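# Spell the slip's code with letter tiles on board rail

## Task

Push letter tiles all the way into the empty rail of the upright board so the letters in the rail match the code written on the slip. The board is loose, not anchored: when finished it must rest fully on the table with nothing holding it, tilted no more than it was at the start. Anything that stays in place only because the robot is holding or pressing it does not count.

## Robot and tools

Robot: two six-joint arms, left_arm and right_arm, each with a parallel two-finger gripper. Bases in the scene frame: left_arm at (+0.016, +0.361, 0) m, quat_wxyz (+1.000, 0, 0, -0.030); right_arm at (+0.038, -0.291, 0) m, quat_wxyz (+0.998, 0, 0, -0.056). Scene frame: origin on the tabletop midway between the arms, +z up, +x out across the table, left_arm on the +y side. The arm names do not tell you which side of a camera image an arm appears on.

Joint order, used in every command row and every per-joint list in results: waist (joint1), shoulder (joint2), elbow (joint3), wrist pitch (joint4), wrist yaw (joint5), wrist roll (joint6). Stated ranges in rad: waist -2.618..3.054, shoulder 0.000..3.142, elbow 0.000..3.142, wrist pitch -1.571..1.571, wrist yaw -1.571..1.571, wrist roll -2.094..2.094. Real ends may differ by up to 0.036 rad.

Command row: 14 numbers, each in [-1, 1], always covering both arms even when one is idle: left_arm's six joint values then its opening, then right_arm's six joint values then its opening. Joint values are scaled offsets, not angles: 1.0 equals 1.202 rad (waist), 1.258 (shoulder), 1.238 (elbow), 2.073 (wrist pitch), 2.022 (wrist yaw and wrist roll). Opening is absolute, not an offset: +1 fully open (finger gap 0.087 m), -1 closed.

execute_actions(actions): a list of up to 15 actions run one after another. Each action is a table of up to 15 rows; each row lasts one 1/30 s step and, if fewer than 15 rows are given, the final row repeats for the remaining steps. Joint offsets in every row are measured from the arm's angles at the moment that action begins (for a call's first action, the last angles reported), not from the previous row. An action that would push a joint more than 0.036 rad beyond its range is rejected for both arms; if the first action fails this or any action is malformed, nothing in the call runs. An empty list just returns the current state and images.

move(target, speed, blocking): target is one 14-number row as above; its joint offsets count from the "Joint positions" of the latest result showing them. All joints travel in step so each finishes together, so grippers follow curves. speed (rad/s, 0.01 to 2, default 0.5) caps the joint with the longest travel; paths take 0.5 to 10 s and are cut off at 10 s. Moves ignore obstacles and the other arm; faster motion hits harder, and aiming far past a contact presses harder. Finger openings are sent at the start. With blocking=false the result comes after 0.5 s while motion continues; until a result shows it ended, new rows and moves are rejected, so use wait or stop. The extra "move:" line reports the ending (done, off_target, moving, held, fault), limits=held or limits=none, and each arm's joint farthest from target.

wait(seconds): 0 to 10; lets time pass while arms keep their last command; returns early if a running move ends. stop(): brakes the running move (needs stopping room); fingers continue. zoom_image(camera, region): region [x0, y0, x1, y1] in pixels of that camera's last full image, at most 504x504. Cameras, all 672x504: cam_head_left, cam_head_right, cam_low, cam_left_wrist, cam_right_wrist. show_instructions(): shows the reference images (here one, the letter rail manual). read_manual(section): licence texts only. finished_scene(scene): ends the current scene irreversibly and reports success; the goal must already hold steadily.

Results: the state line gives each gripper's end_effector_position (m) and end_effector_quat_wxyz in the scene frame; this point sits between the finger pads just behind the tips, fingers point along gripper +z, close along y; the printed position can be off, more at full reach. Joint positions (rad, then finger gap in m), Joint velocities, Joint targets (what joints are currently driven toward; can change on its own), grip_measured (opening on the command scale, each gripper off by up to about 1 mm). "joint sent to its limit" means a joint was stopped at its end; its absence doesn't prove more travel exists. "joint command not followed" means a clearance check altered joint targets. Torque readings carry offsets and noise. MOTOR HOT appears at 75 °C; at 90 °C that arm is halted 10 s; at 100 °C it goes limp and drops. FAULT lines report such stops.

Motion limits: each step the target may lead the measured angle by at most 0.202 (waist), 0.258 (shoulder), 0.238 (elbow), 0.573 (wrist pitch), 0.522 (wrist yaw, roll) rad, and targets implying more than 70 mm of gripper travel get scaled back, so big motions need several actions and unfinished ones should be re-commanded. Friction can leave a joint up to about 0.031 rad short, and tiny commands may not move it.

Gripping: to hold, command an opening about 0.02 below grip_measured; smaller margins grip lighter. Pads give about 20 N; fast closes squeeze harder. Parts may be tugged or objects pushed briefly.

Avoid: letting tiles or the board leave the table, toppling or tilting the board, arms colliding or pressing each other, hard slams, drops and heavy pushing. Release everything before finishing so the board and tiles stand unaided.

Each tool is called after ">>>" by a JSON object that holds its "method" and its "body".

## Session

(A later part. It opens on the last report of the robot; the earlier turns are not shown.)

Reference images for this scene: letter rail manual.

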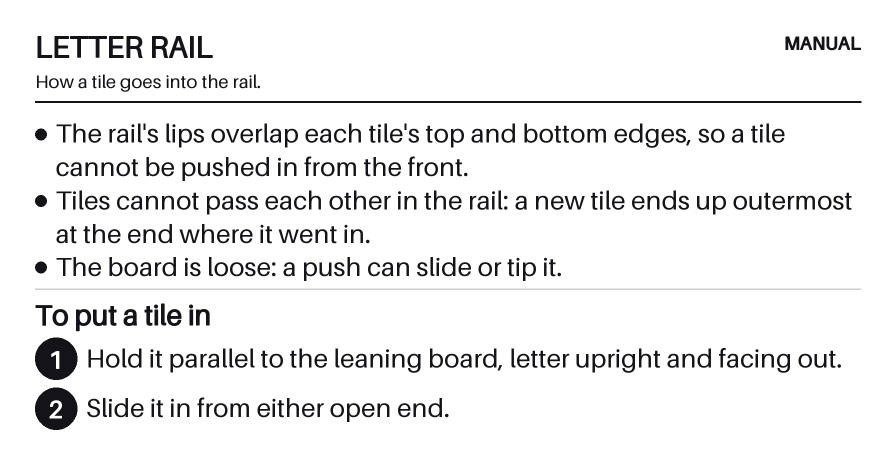

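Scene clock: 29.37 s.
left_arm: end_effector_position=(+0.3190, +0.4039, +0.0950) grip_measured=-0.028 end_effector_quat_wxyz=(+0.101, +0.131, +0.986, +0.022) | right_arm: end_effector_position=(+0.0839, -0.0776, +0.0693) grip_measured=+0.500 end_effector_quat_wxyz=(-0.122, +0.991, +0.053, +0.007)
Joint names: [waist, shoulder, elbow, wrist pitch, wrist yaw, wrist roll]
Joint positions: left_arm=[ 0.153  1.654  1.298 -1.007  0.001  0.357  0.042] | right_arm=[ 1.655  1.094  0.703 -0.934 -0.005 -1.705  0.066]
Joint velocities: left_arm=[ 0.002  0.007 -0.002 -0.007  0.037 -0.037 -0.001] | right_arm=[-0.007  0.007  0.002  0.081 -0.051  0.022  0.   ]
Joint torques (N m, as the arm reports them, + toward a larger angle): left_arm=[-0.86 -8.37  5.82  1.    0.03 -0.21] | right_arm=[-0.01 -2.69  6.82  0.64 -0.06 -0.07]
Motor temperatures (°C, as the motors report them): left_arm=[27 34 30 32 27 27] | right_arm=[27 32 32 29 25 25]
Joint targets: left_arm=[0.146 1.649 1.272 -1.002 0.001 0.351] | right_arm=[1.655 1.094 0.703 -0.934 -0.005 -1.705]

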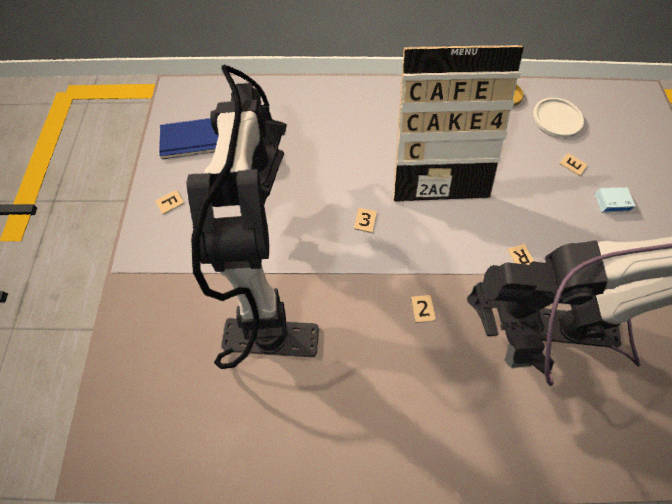

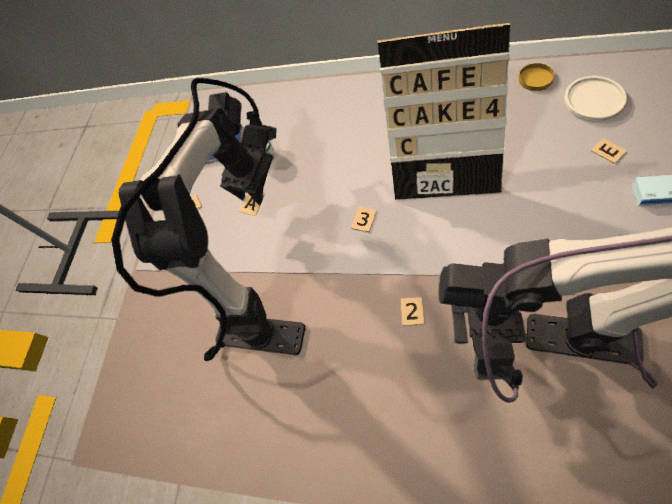

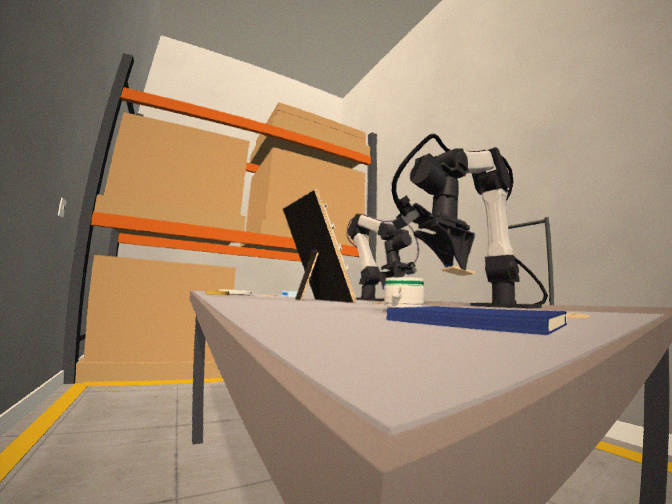

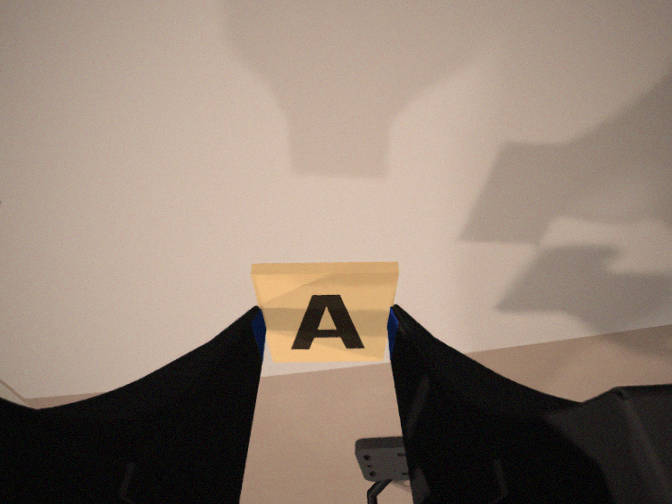

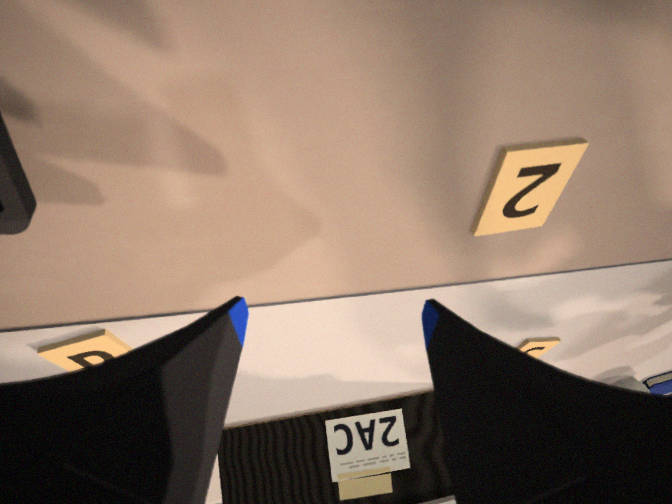

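>>> {"method": "move", "body": {"target": [-0.751,0.02,-0.19,0.507,-0.387,-0.375,-0.12,0.7,-0.1,0,0,0,0,0.5], "speed": 1.0}}

>>> {"method": "zoom_image", "body": {"camera": "cam_low", "region": [315,225,385,295]}}

Scene clock: 31.43 s.
left_arm: end_effector_position=(+0.4031, +0.1156, +0.1576) grip_measured=-0.028 end_effector_quat_wxyz=(+0.567, -0.019, +0.824, +0.005) | right_arm: end_effector_position=(-0.0917, -0.1108, +0.0906) grip_measured=+0.500 end_effector_quat_wxyz=(-0.166, +0.878, +0.446, -0.061)
Joint names: [waist, shoulder, elbow, wrist pitch, wrist yaw, wrist roll]
Joint positions: left_arm=[-0.75   1.654  1.09   0.043 -0.77  -0.395  0.042] | right_arm=[ 2.488  0.986  0.703 -0.934 -0.006 -1.705  0.066]
Joint velocities: left_arm=[-0.002  0.017 -0.002  0.037  0.081  0.007 -0.   ] | right_arm=[-0.002 -0.007 -0.002 -0.051 -0.081 -0.037  0.001]
Joint torques (N m, as the arm reports them, + toward a larger angle): left_arm=[-0.39 -6.62  6.5   2.02 -0.34 -0.19] | right_arm=[ 0.8  -3.54  7.21  0.79 -0.07 -0.08]
Motor temperatures (°C, as the motors report them): left_arm=[27 34 30 32 27 27] | right_arm=[27 32 32 29 25 25]
Joint targets: left_arm=[-0.750 1.680 1.062 0.044 -0.781 -0.401] | right_arm=[2.497 0.968 0.703 -0.934 -0.005 -1.705]
move: off_target (left_arm); limits=none; left_arm: farthest joint: the elbow, 0.027 radians from its target (0.235 radians at the start); right_arm: farthest joint: the shoulder, 0.017 radians from its target (0.126 radians at the start)

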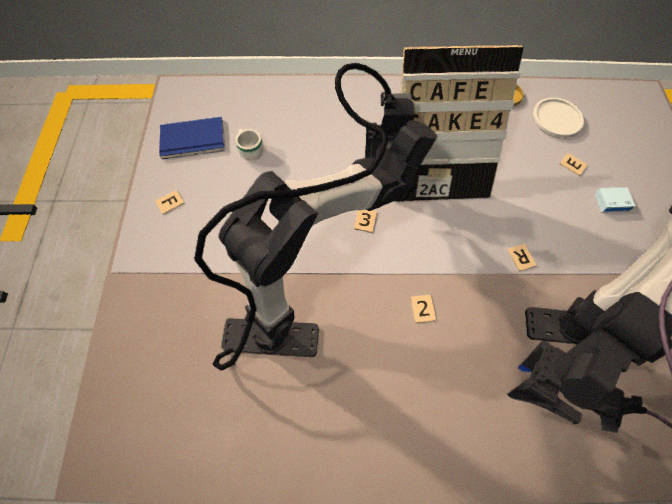

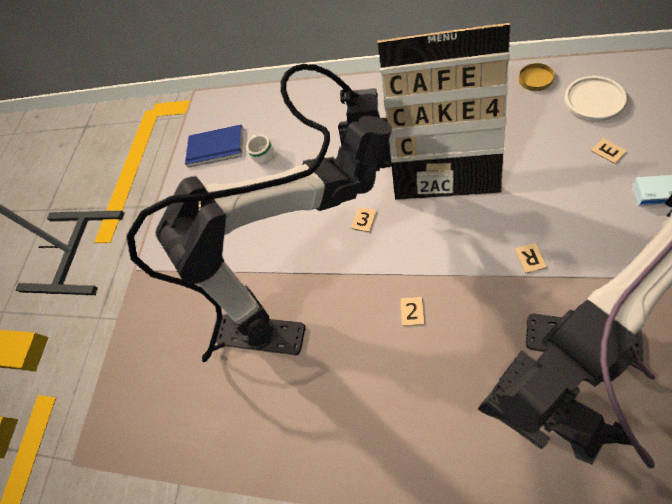

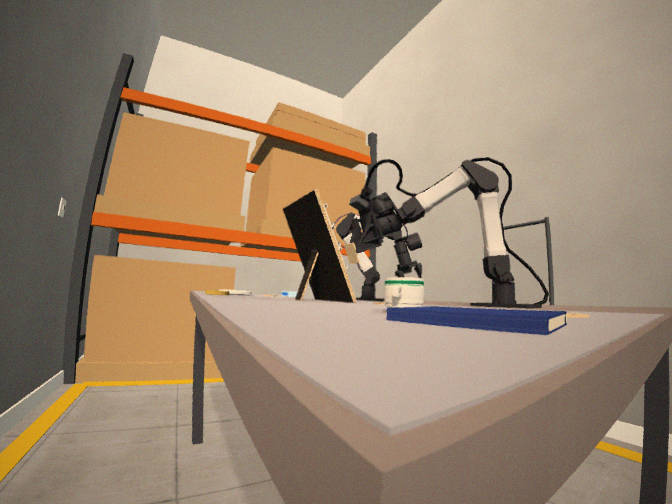

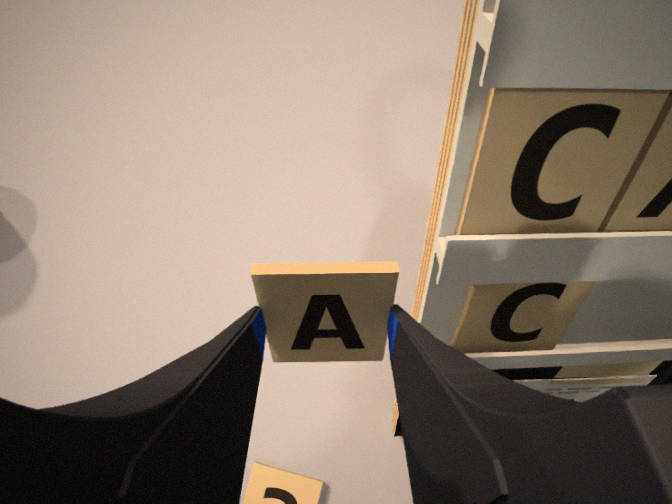

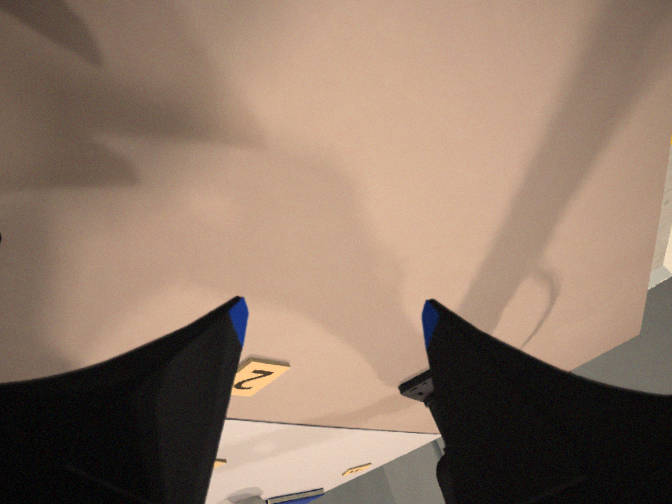

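Region (315, 225, 385, 295) of cam_low's 672x504 image, scaled by 7.200, with more detail than that image has.

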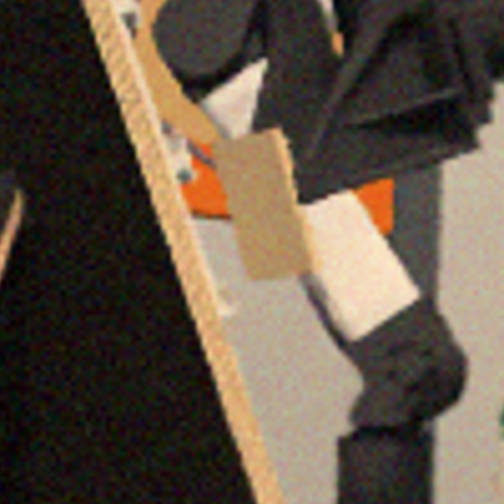

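To the y≈.105 config.

>>> {"method": "move", "body": {"target": [-0.02,0.059,0.052,-0.018,-0.016,-0.012,-0.12,0,0,0,0,0,0,0.5], "speed": 0.2}}

>>> {"method": "zoom_image", "body": {"camera": "cam_low", "region": [315,225,385,295]}}

Scene clock: 32.43 s.
left_arm: end_effector_position=(+0.4068, +0.1054, +0.1514) grip_measured=-0.028 end_effector_quat_wxyz=(+0.563, -0.020, +0.826, +0.012) | right_arm: end_effector_position=(-0.0917, -0.1108, +0.0906) grip_measured=+0.500 end_effector_quat_wxyz=(-0.166, +0.878, +0.446, -0.061)
Joint names: [waist, shoulder, elbow, wrist pitch, wrist yaw, wrist roll]
Joint positions: left_arm=[-0.765  1.708  1.136  0.024 -0.792 -0.413  0.042] | right_arm=[ 2.488  0.986  0.703 -0.934 -0.006 -1.705  0.066]
Joint velocities: left_arm=[-0.007  0.032 -0.007  0.066 -0.066 -0.066 -0.001] | right_arm=[ 0.002 -0.007 -0.002  0.007 -0.007 -0.051  0.   ]
Joint torques (N m, as the arm reports them, + toward a larger angle): left_arm=[-1.02 -7.47 10.95  1.79 -0.35 -0.21] | right_arm=[-0.13 -1.76  7.1   0.84 -0.06 -0.04]
Motor temperatures (°C, as the motors report them): left_arm=[27 34 30 32 27 27] | right_arm=[27 32 32 29 25 25]
Joint targets: left_arm=[-0.774 1.729 1.154 0.005 -0.803 -0.419] | right_arm=[2.488 0.986 0.703 -0.934 -0.006 -1.705]
move: done; limits=none; left_arm: farthest joint: the shoulder, 0.020 radians from its target (0.074 radians at the start); right_arm: farthest joint: the waist, 0.000 radians from its target (0.000 radians at the start)

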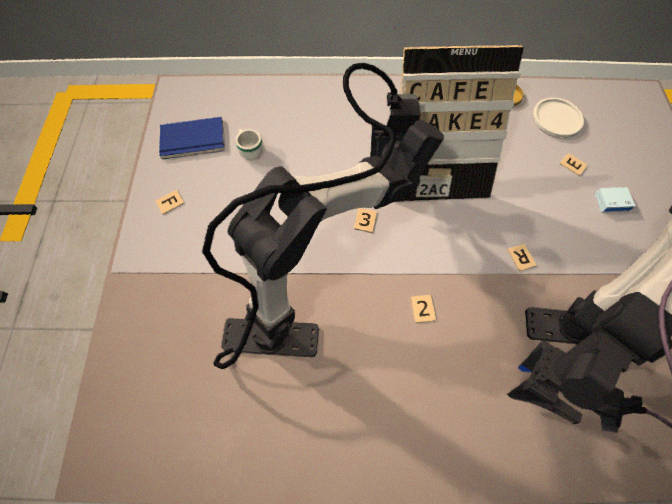

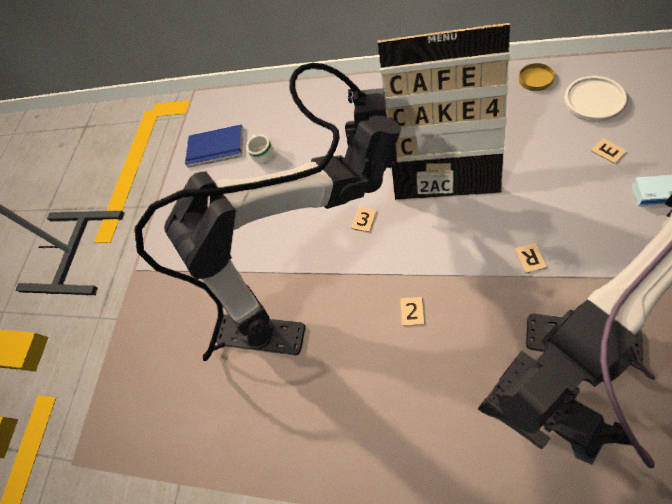

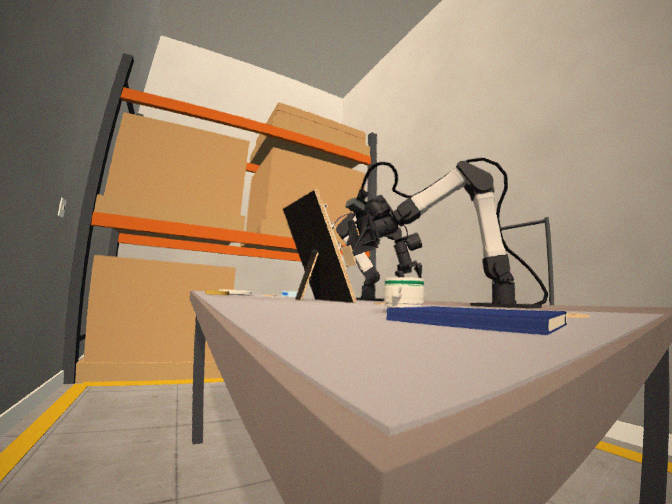

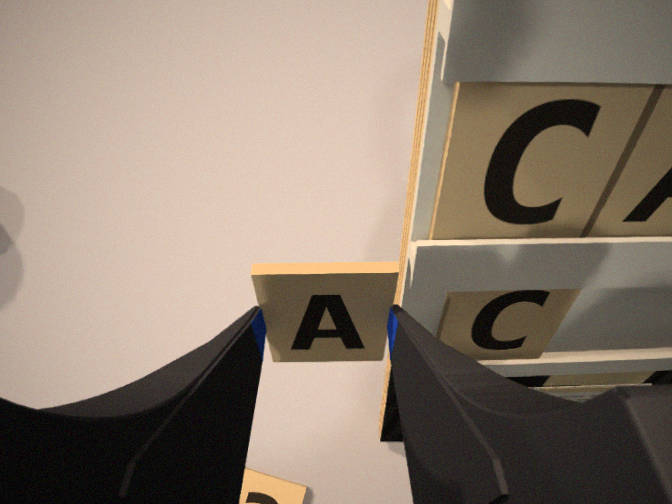

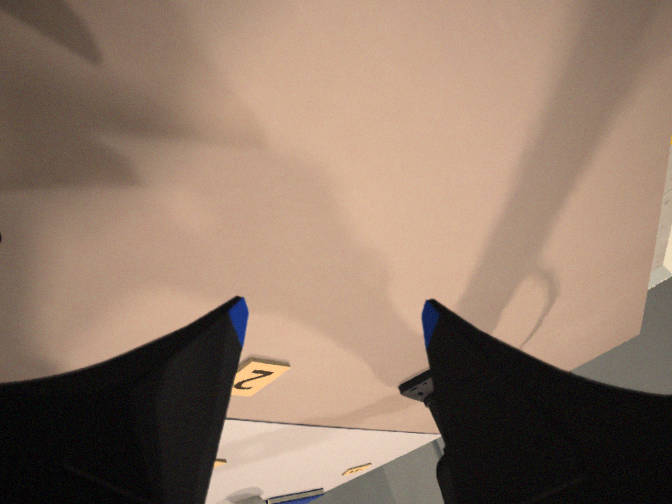

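Region (315, 225, 385, 295) of cam_low's 672x504 image, scaled by 7.200, with more detail than that image has.

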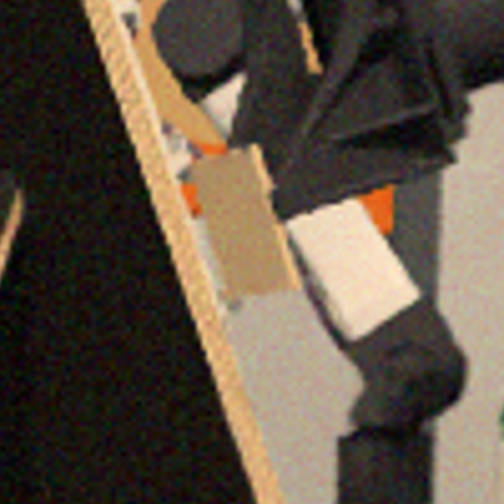

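>>> {"method": "move", "body": {"target": [-0.025,0.039,0.037,-0.022,-0.021,-0.014,-0.12,0,0,0,0,0,0,0.5], "speed": 0.12}}

>>> {"method": "zoom_image", "body": {"camera": "cam_low", "region": [315,225,385,295]}}

Scene clock: 33.43 s.
left_arm: end_effector_position=(+0.4057, +0.1011, +0.1491) grip_measured=-0.028 end_effector_quat_wxyz=(+0.562, -0.026, +0.826, +0.023) | right_arm: end_effector_position=(-0.0917, -0.1108, +0.0906) grip_measured=+0.500 end_effector_quat_wxyz=(-0.166, +0.878, +0.446, -0.061)
Joint names: [waist, shoulder, elbow, wrist pitch, wrist yaw, wrist roll]
Joint positions: left_arm=[-0.782  1.734  1.164 -0.003 -0.829 -0.435  0.043] | right_arm=[ 2.488  0.986  0.703 -0.934 -0.006 -1.705  0.066]
Joint velocities: left_arm=[-0.012  0.012  0.017 -0.022  0.051 -0.022 -0.001] | right_arm=[ 0.002  0.002  0.002 -0.037  0.022 -0.037 -0.001]
Joint torques (N m, as the arm reports them, + toward a larger angle): left_arm=[-1.23 -7.48 10.86  1.76 -0.31 -0.22] | right_arm=[ 0.25 -1.82  7.32  0.78 -0.14 -0.07]
Motor temperatures (°C, as the motors report them): left_arm=[27 34 30 32 27 27] | right_arm=[27 32 32 29 25 25]
Joint targets: left_arm=[-0.795 1.757 1.182 -0.021 -0.834 -0.442] | right_arm=[2.488 0.986 0.703 -0.934 -0.006 -1.705]
move: off_target (left_arm); limits=none; left_arm: farthest joint: the shoulder, 0.023 radians from its target (0.049 radians at the start); right_arm: farthest joint: the waist, 0.000 radians from its target (0.000 radians at the start)

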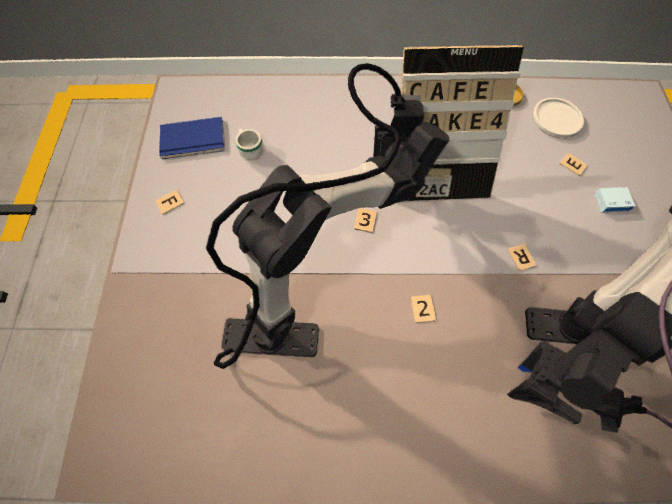

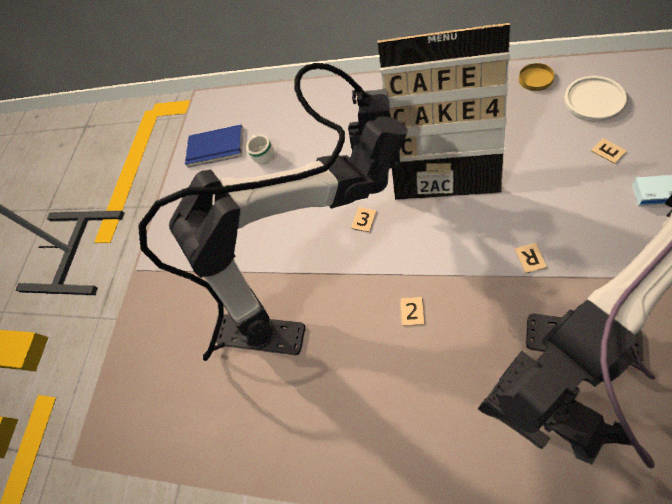

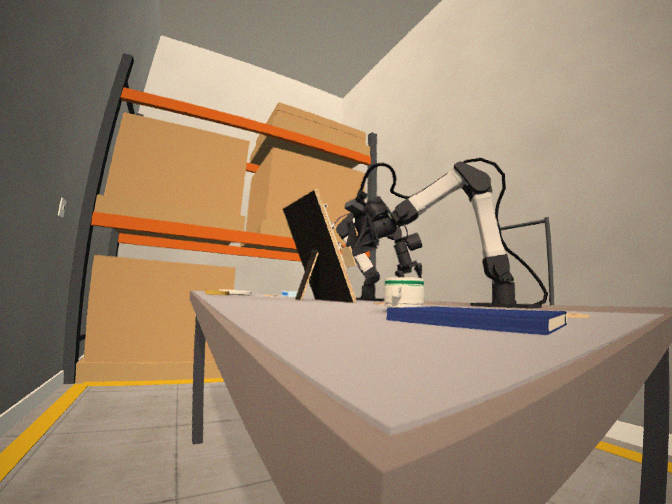

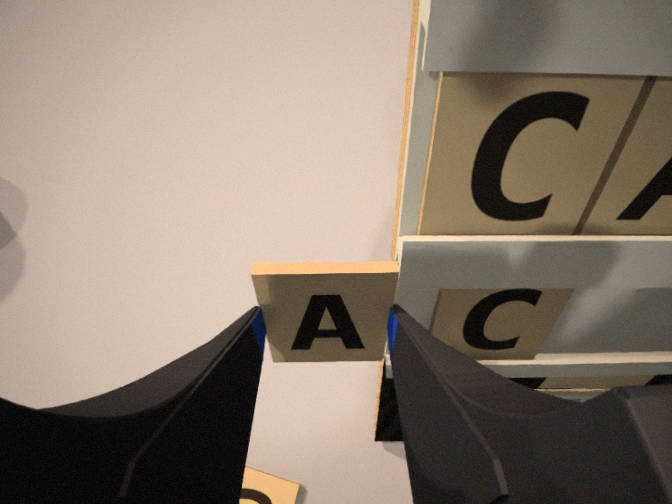

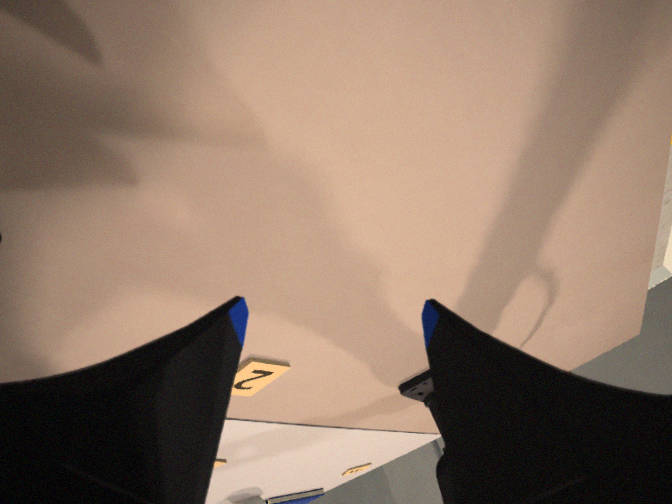

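Region (315, 225, 385, 295) of cam_low's 672x504 image, scaled by 7.200, with more detail than that image has.

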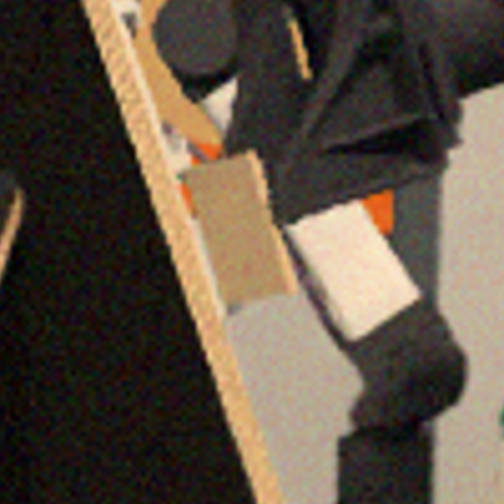

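>>> {"method": "move", "body": {"target": [0.028,0.018,0.06,-0.069,0.034,-0.023,-0.12,0,0,0,0,0,0,0.5], "speed": 0.25}}

>>> {"method": "zoom_image", "body": {"camera": "cam_low", "region": [315,225,385,295]}}

Scene clock: 35.30 s.
left_arm: end_effector_position=(+0.4063, +0.1043, +0.1495) grip_measured=-0.028 end_effector_quat_wxyz=(+0.535, -0.026, +0.844, +0.019) | right_arm: end_effector_position=(-0.0917, -0.1108, +0.0906) grip_measured=+0.500 end_effector_quat_wxyz=(-0.166, +0.878, +0.446, -0.061)
Joint names: [waist, shoulder, elbow, wrist pitch, wrist yaw, wrist roll]
Joint positions: left_arm=[-0.758  1.734  1.221 -0.127 -0.774 -0.476  0.043] | right_arm=[ 2.488  0.986  0.703 -0.934 -0.006 -1.705  0.066]
Joint velocities: left_arm=[ 0.007  0.002 -0.017 -0.066 -0.007 -0.051  0.001] | right_arm=[ 0.002 -0.007 -0.012 -0.022 -0.007  0.037 -0.   ]
Joint torques (N m, as the arm reports them, + toward a larger angle): left_arm=[ 0.38 -7.58 10.86  1.74 -0.13 -0.19] | right_arm=[-0.03 -2.03  7.12  0.85 -0.09 -0.1 ]
Motor temperatures (°C, as the motors report them): left_arm=[27 34 31 32 27 27] | right_arm=[27 32 32 29 25 25]
Joint targets: left_arm=[-0.749 1.756 1.238 -0.146 -0.761 -0.481] | right_arm=[2.488 0.986 0.703 -0.934 -0.006 -1.705]
move: off_target (left_arm); limits=none; left_arm: farthest joint: the shoulder, 0.023 radians from its target (0.023 radians at the start); right_arm: farthest joint: the waist, 0.000 radians from its target (0.000 radians at the start)

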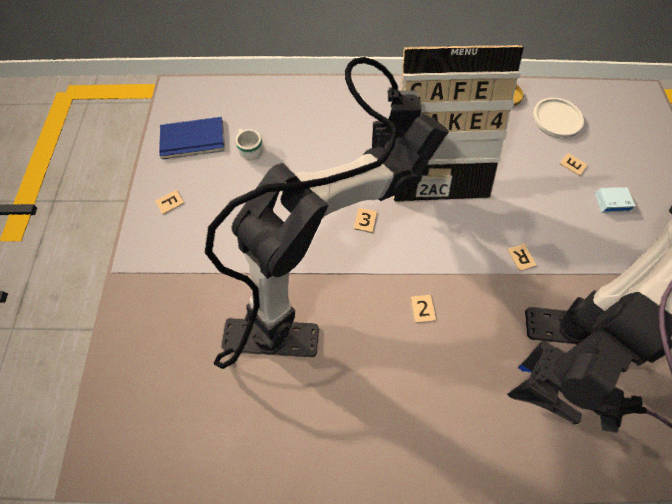

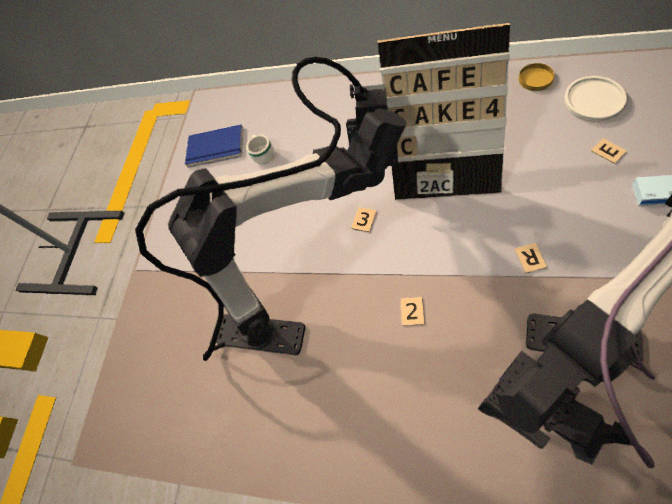

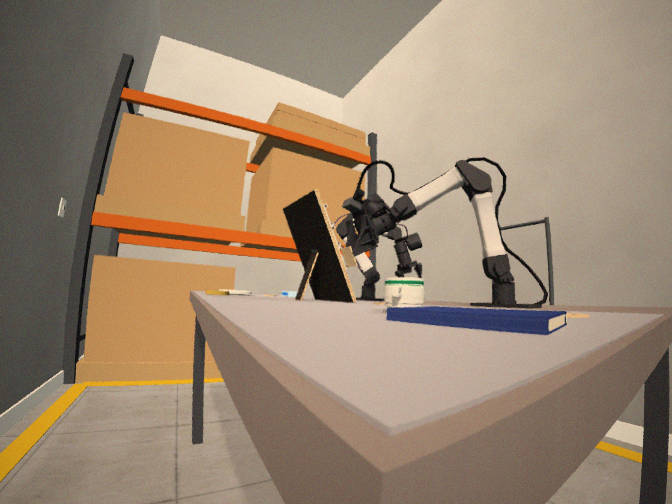

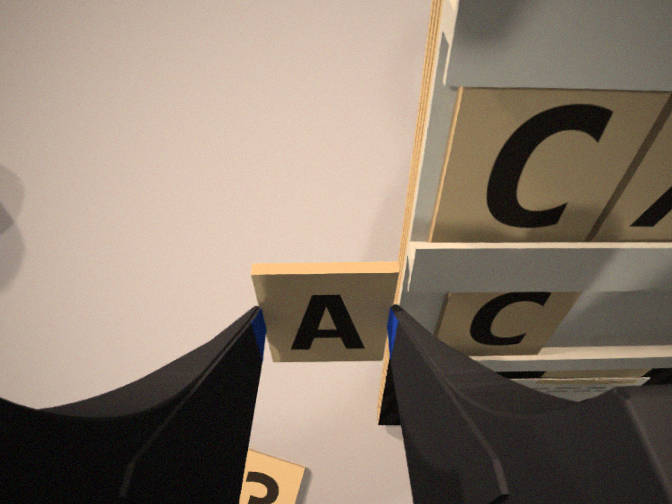

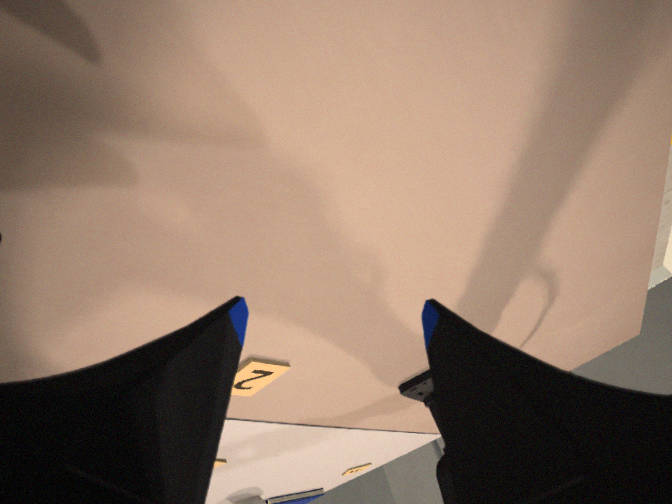

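Region (315, 225, 385, 295) of cam_low's 672x504 image, scaled by 7.200, with more detail than that image has.

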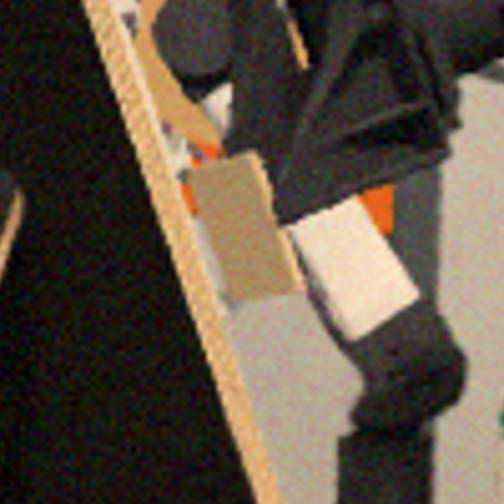

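>>> {"method": "move", "body": {"target": [-0.017,0.041,0.039,-0.013,-0.008,-0.008,-0.12,0,0,0,0,0,0,0.5], "speed": 0.12}}

>>> {"method": "zoom_image", "body": {"camera": "cam_low", "region": [315,225,385,295]}}

Scene clock: 36.30 s.
left_arm: end_effector_position=(+0.4095, +0.1008, +0.1489) grip_measured=-0.028 end_effector_quat_wxyz=(+0.536, -0.030, +0.843, +0.026) | right_arm: end_effector_position=(-0.0917, -0.1108, +0.0906) grip_measured=+0.500 end_effector_quat_wxyz=(-0.166, +0.878, +0.446, -0.061)
Joint names: [waist, shoulder, elbow, wrist pitch, wrist yaw, wrist roll]
Joint positions: left_arm=[-0.764  1.76   1.252 -0.141 -0.795 -0.485  0.043] | right_arm=[ 2.488  0.986  0.703 -0.934 -0.006 -1.705  0.066]
Joint velocities: left_arm=[ 0.002 -0.007 -0.017  0.007  0.007 -0.007  0.001] | right_arm=[-0.012 -0.007  0.007 -0.037 -0.037 -0.066 -0.001]
Joint torques (N m, as the arm reports them, + toward a larger angle): left_arm=[-1.44 -7.7  11.01  1.77 -0.25 -0.22] | right_arm=[-0.14 -1.81  7.21  0.81 -0.13 -0.08]
Motor temperatures (°C, as the motors report them): left_arm=[27 34 31 33 27 27] | right_arm=[27 32 32 29 25 25]
Joint targets: left_arm=[-0.779 1.785 1.270 -0.154 -0.790 -0.492] | right_arm=[2.488 0.986 0.703 -0.934 -0.006 -1.705]
move: off_target (left_arm); limits=none; left_arm: farthest joint: the shoulder, 0.025 radians from its target (0.052 radians at the start); right_arm: farthest joint: the waist, 0.000 radians from its target (0.000 radians at the start)

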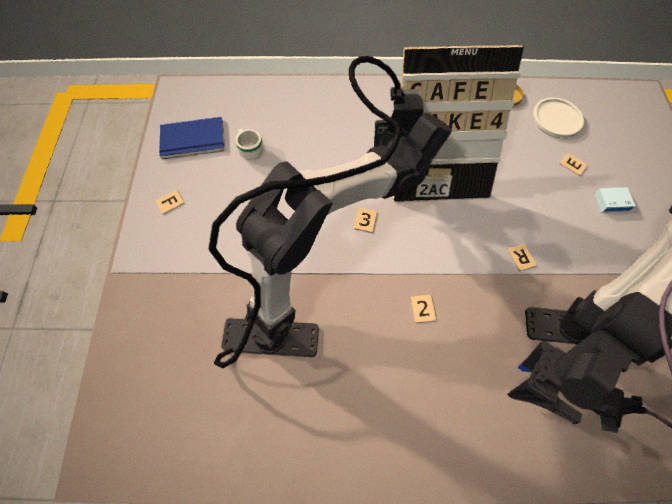

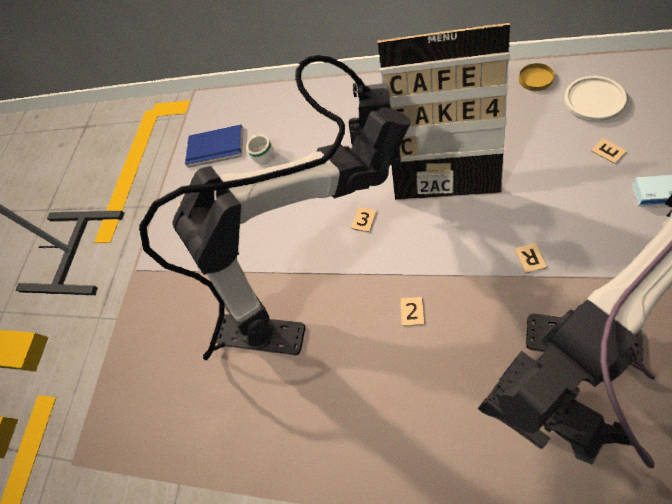

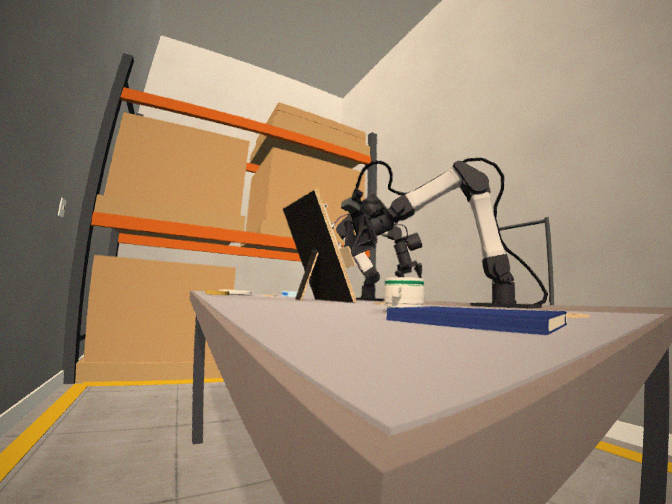

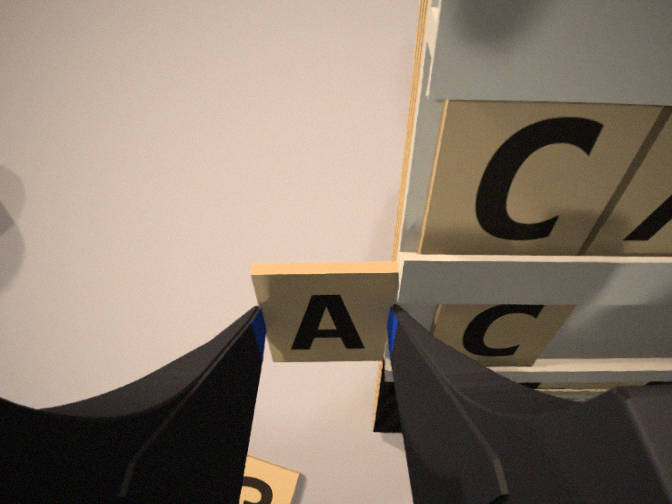

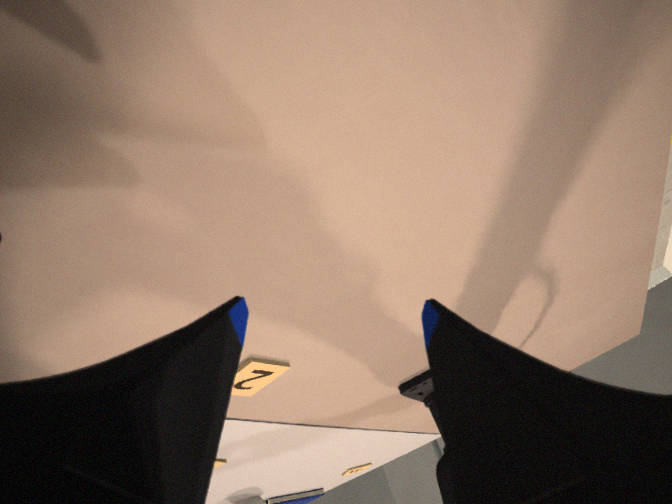

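Region (315, 225, 385, 295) of cam_low's 672x504 image, scaled by 7.200, with more detail than that image has.

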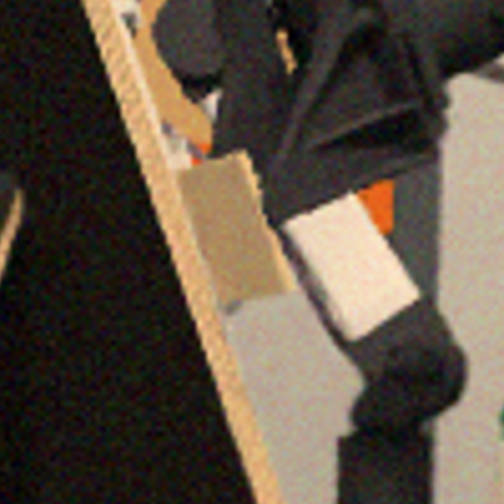

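>>> {"method": "move", "body": {"target": [-0.014,0.015,0,-0.017,0.008,-0.006,-0.12,0,0,0,0,0,0,0.5], "speed": 0.1}}

>>> {"method": "zoom_image", "body": {"camera": "cam_low", "region": [315,225,385,295]}}

Scene clock: 37.20 s.
left_arm: end_effector_position=(+0.4058, +0.0994, +0.1464) grip_measured=-0.028 end_effector_quat_wxyz=(+0.531, -0.026, +0.846, +0.027) | right_arm: end_effector_position=(-0.0917, -0.1108, +0.0906) grip_measured=+0.500 end_effector_quat_wxyz=(-0.166, +0.878, +0.446, -0.061)
Joint names: [waist, shoulder, elbow, wrist pitch, wrist yaw, wrist roll]
Joint positions: left_arm=[-0.771  1.76   1.252 -0.157 -0.792 -0.491  0.043] | right_arm=[ 2.488  0.986  0.703 -0.934 -0.006 -1.705  0.066]
Joint velocities: left_arm=[ 0.002  0.002 -0.017  0.007  0.022 -0.051 -0.001] | right_arm=[-0.002 -0.002  0.002 -0.066 -0.022 -0.007 -0.001]
Joint torques (N m, as the arm reports them, + toward a larger angle): left_arm=[-1.09 -8.18  9.21  1.7  -0.16 -0.2 ] | right_arm=[ 0.07 -1.79  7.19  0.82 -0.09 -0.03]
Motor temperatures (°C, as the motors report them): left_arm=[27 34 31 33 27 27] | right_arm=[27 31 33 29 25 25]
Joint targets: left_arm=[-0.781 1.779 1.251 -0.176 -0.779 -0.497] | right_arm=[2.488 0.986 0.703 -0.934 -0.006 -1.705]
move: done; limits=none; left_arm: farthest joint: the wrist pitch, 0.019 radians from its target (0.035 radians at the start); right_arm: farthest joint: the waist, 0.000 radians from its target (0.000 radians at the start)

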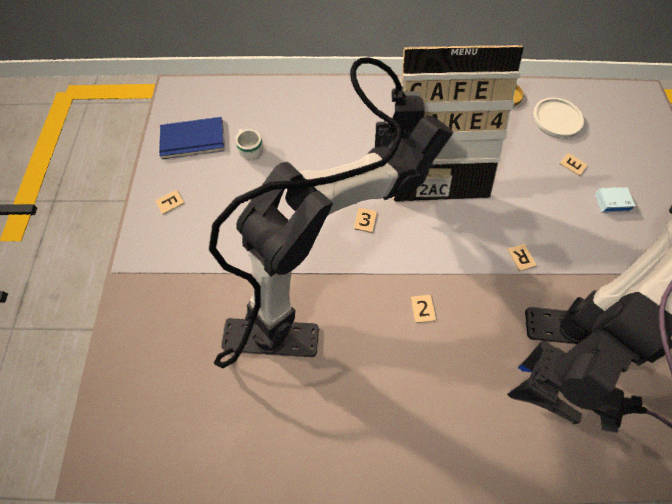

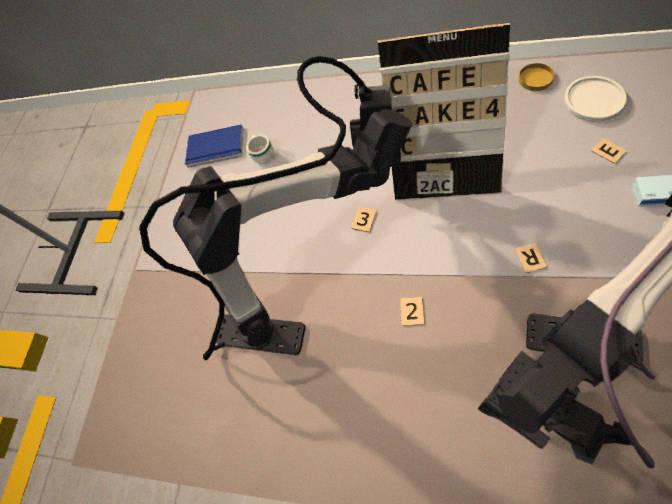

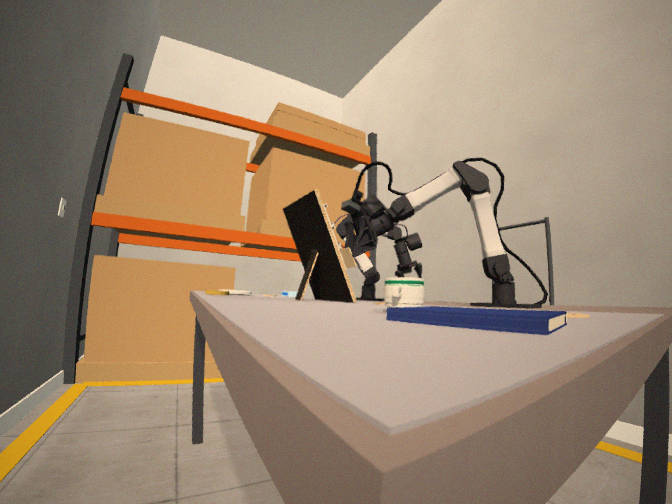

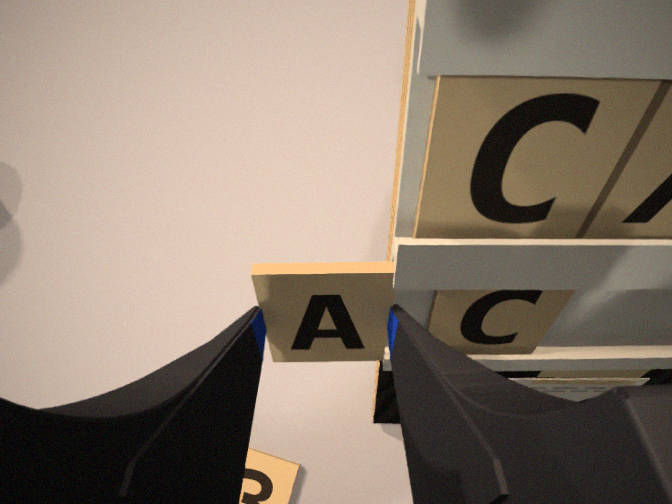

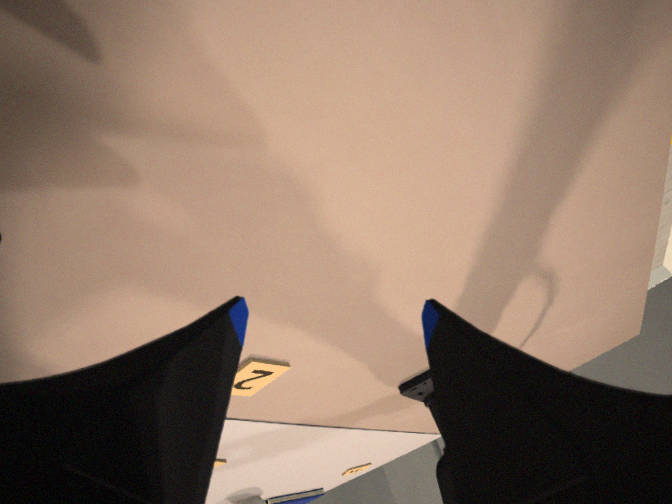

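Region (315, 225, 385, 295) of cam_low's 672x504 image, scaled by 7.200, with more detail than that image has.

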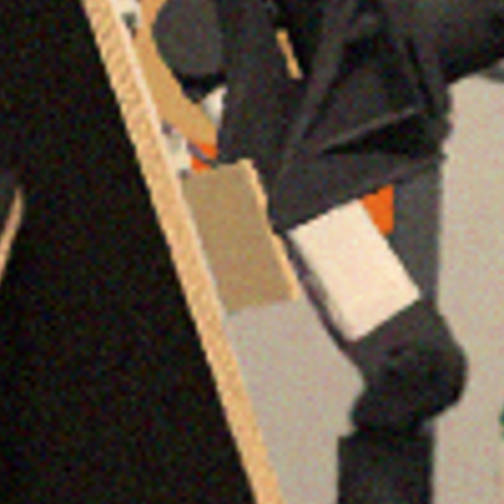

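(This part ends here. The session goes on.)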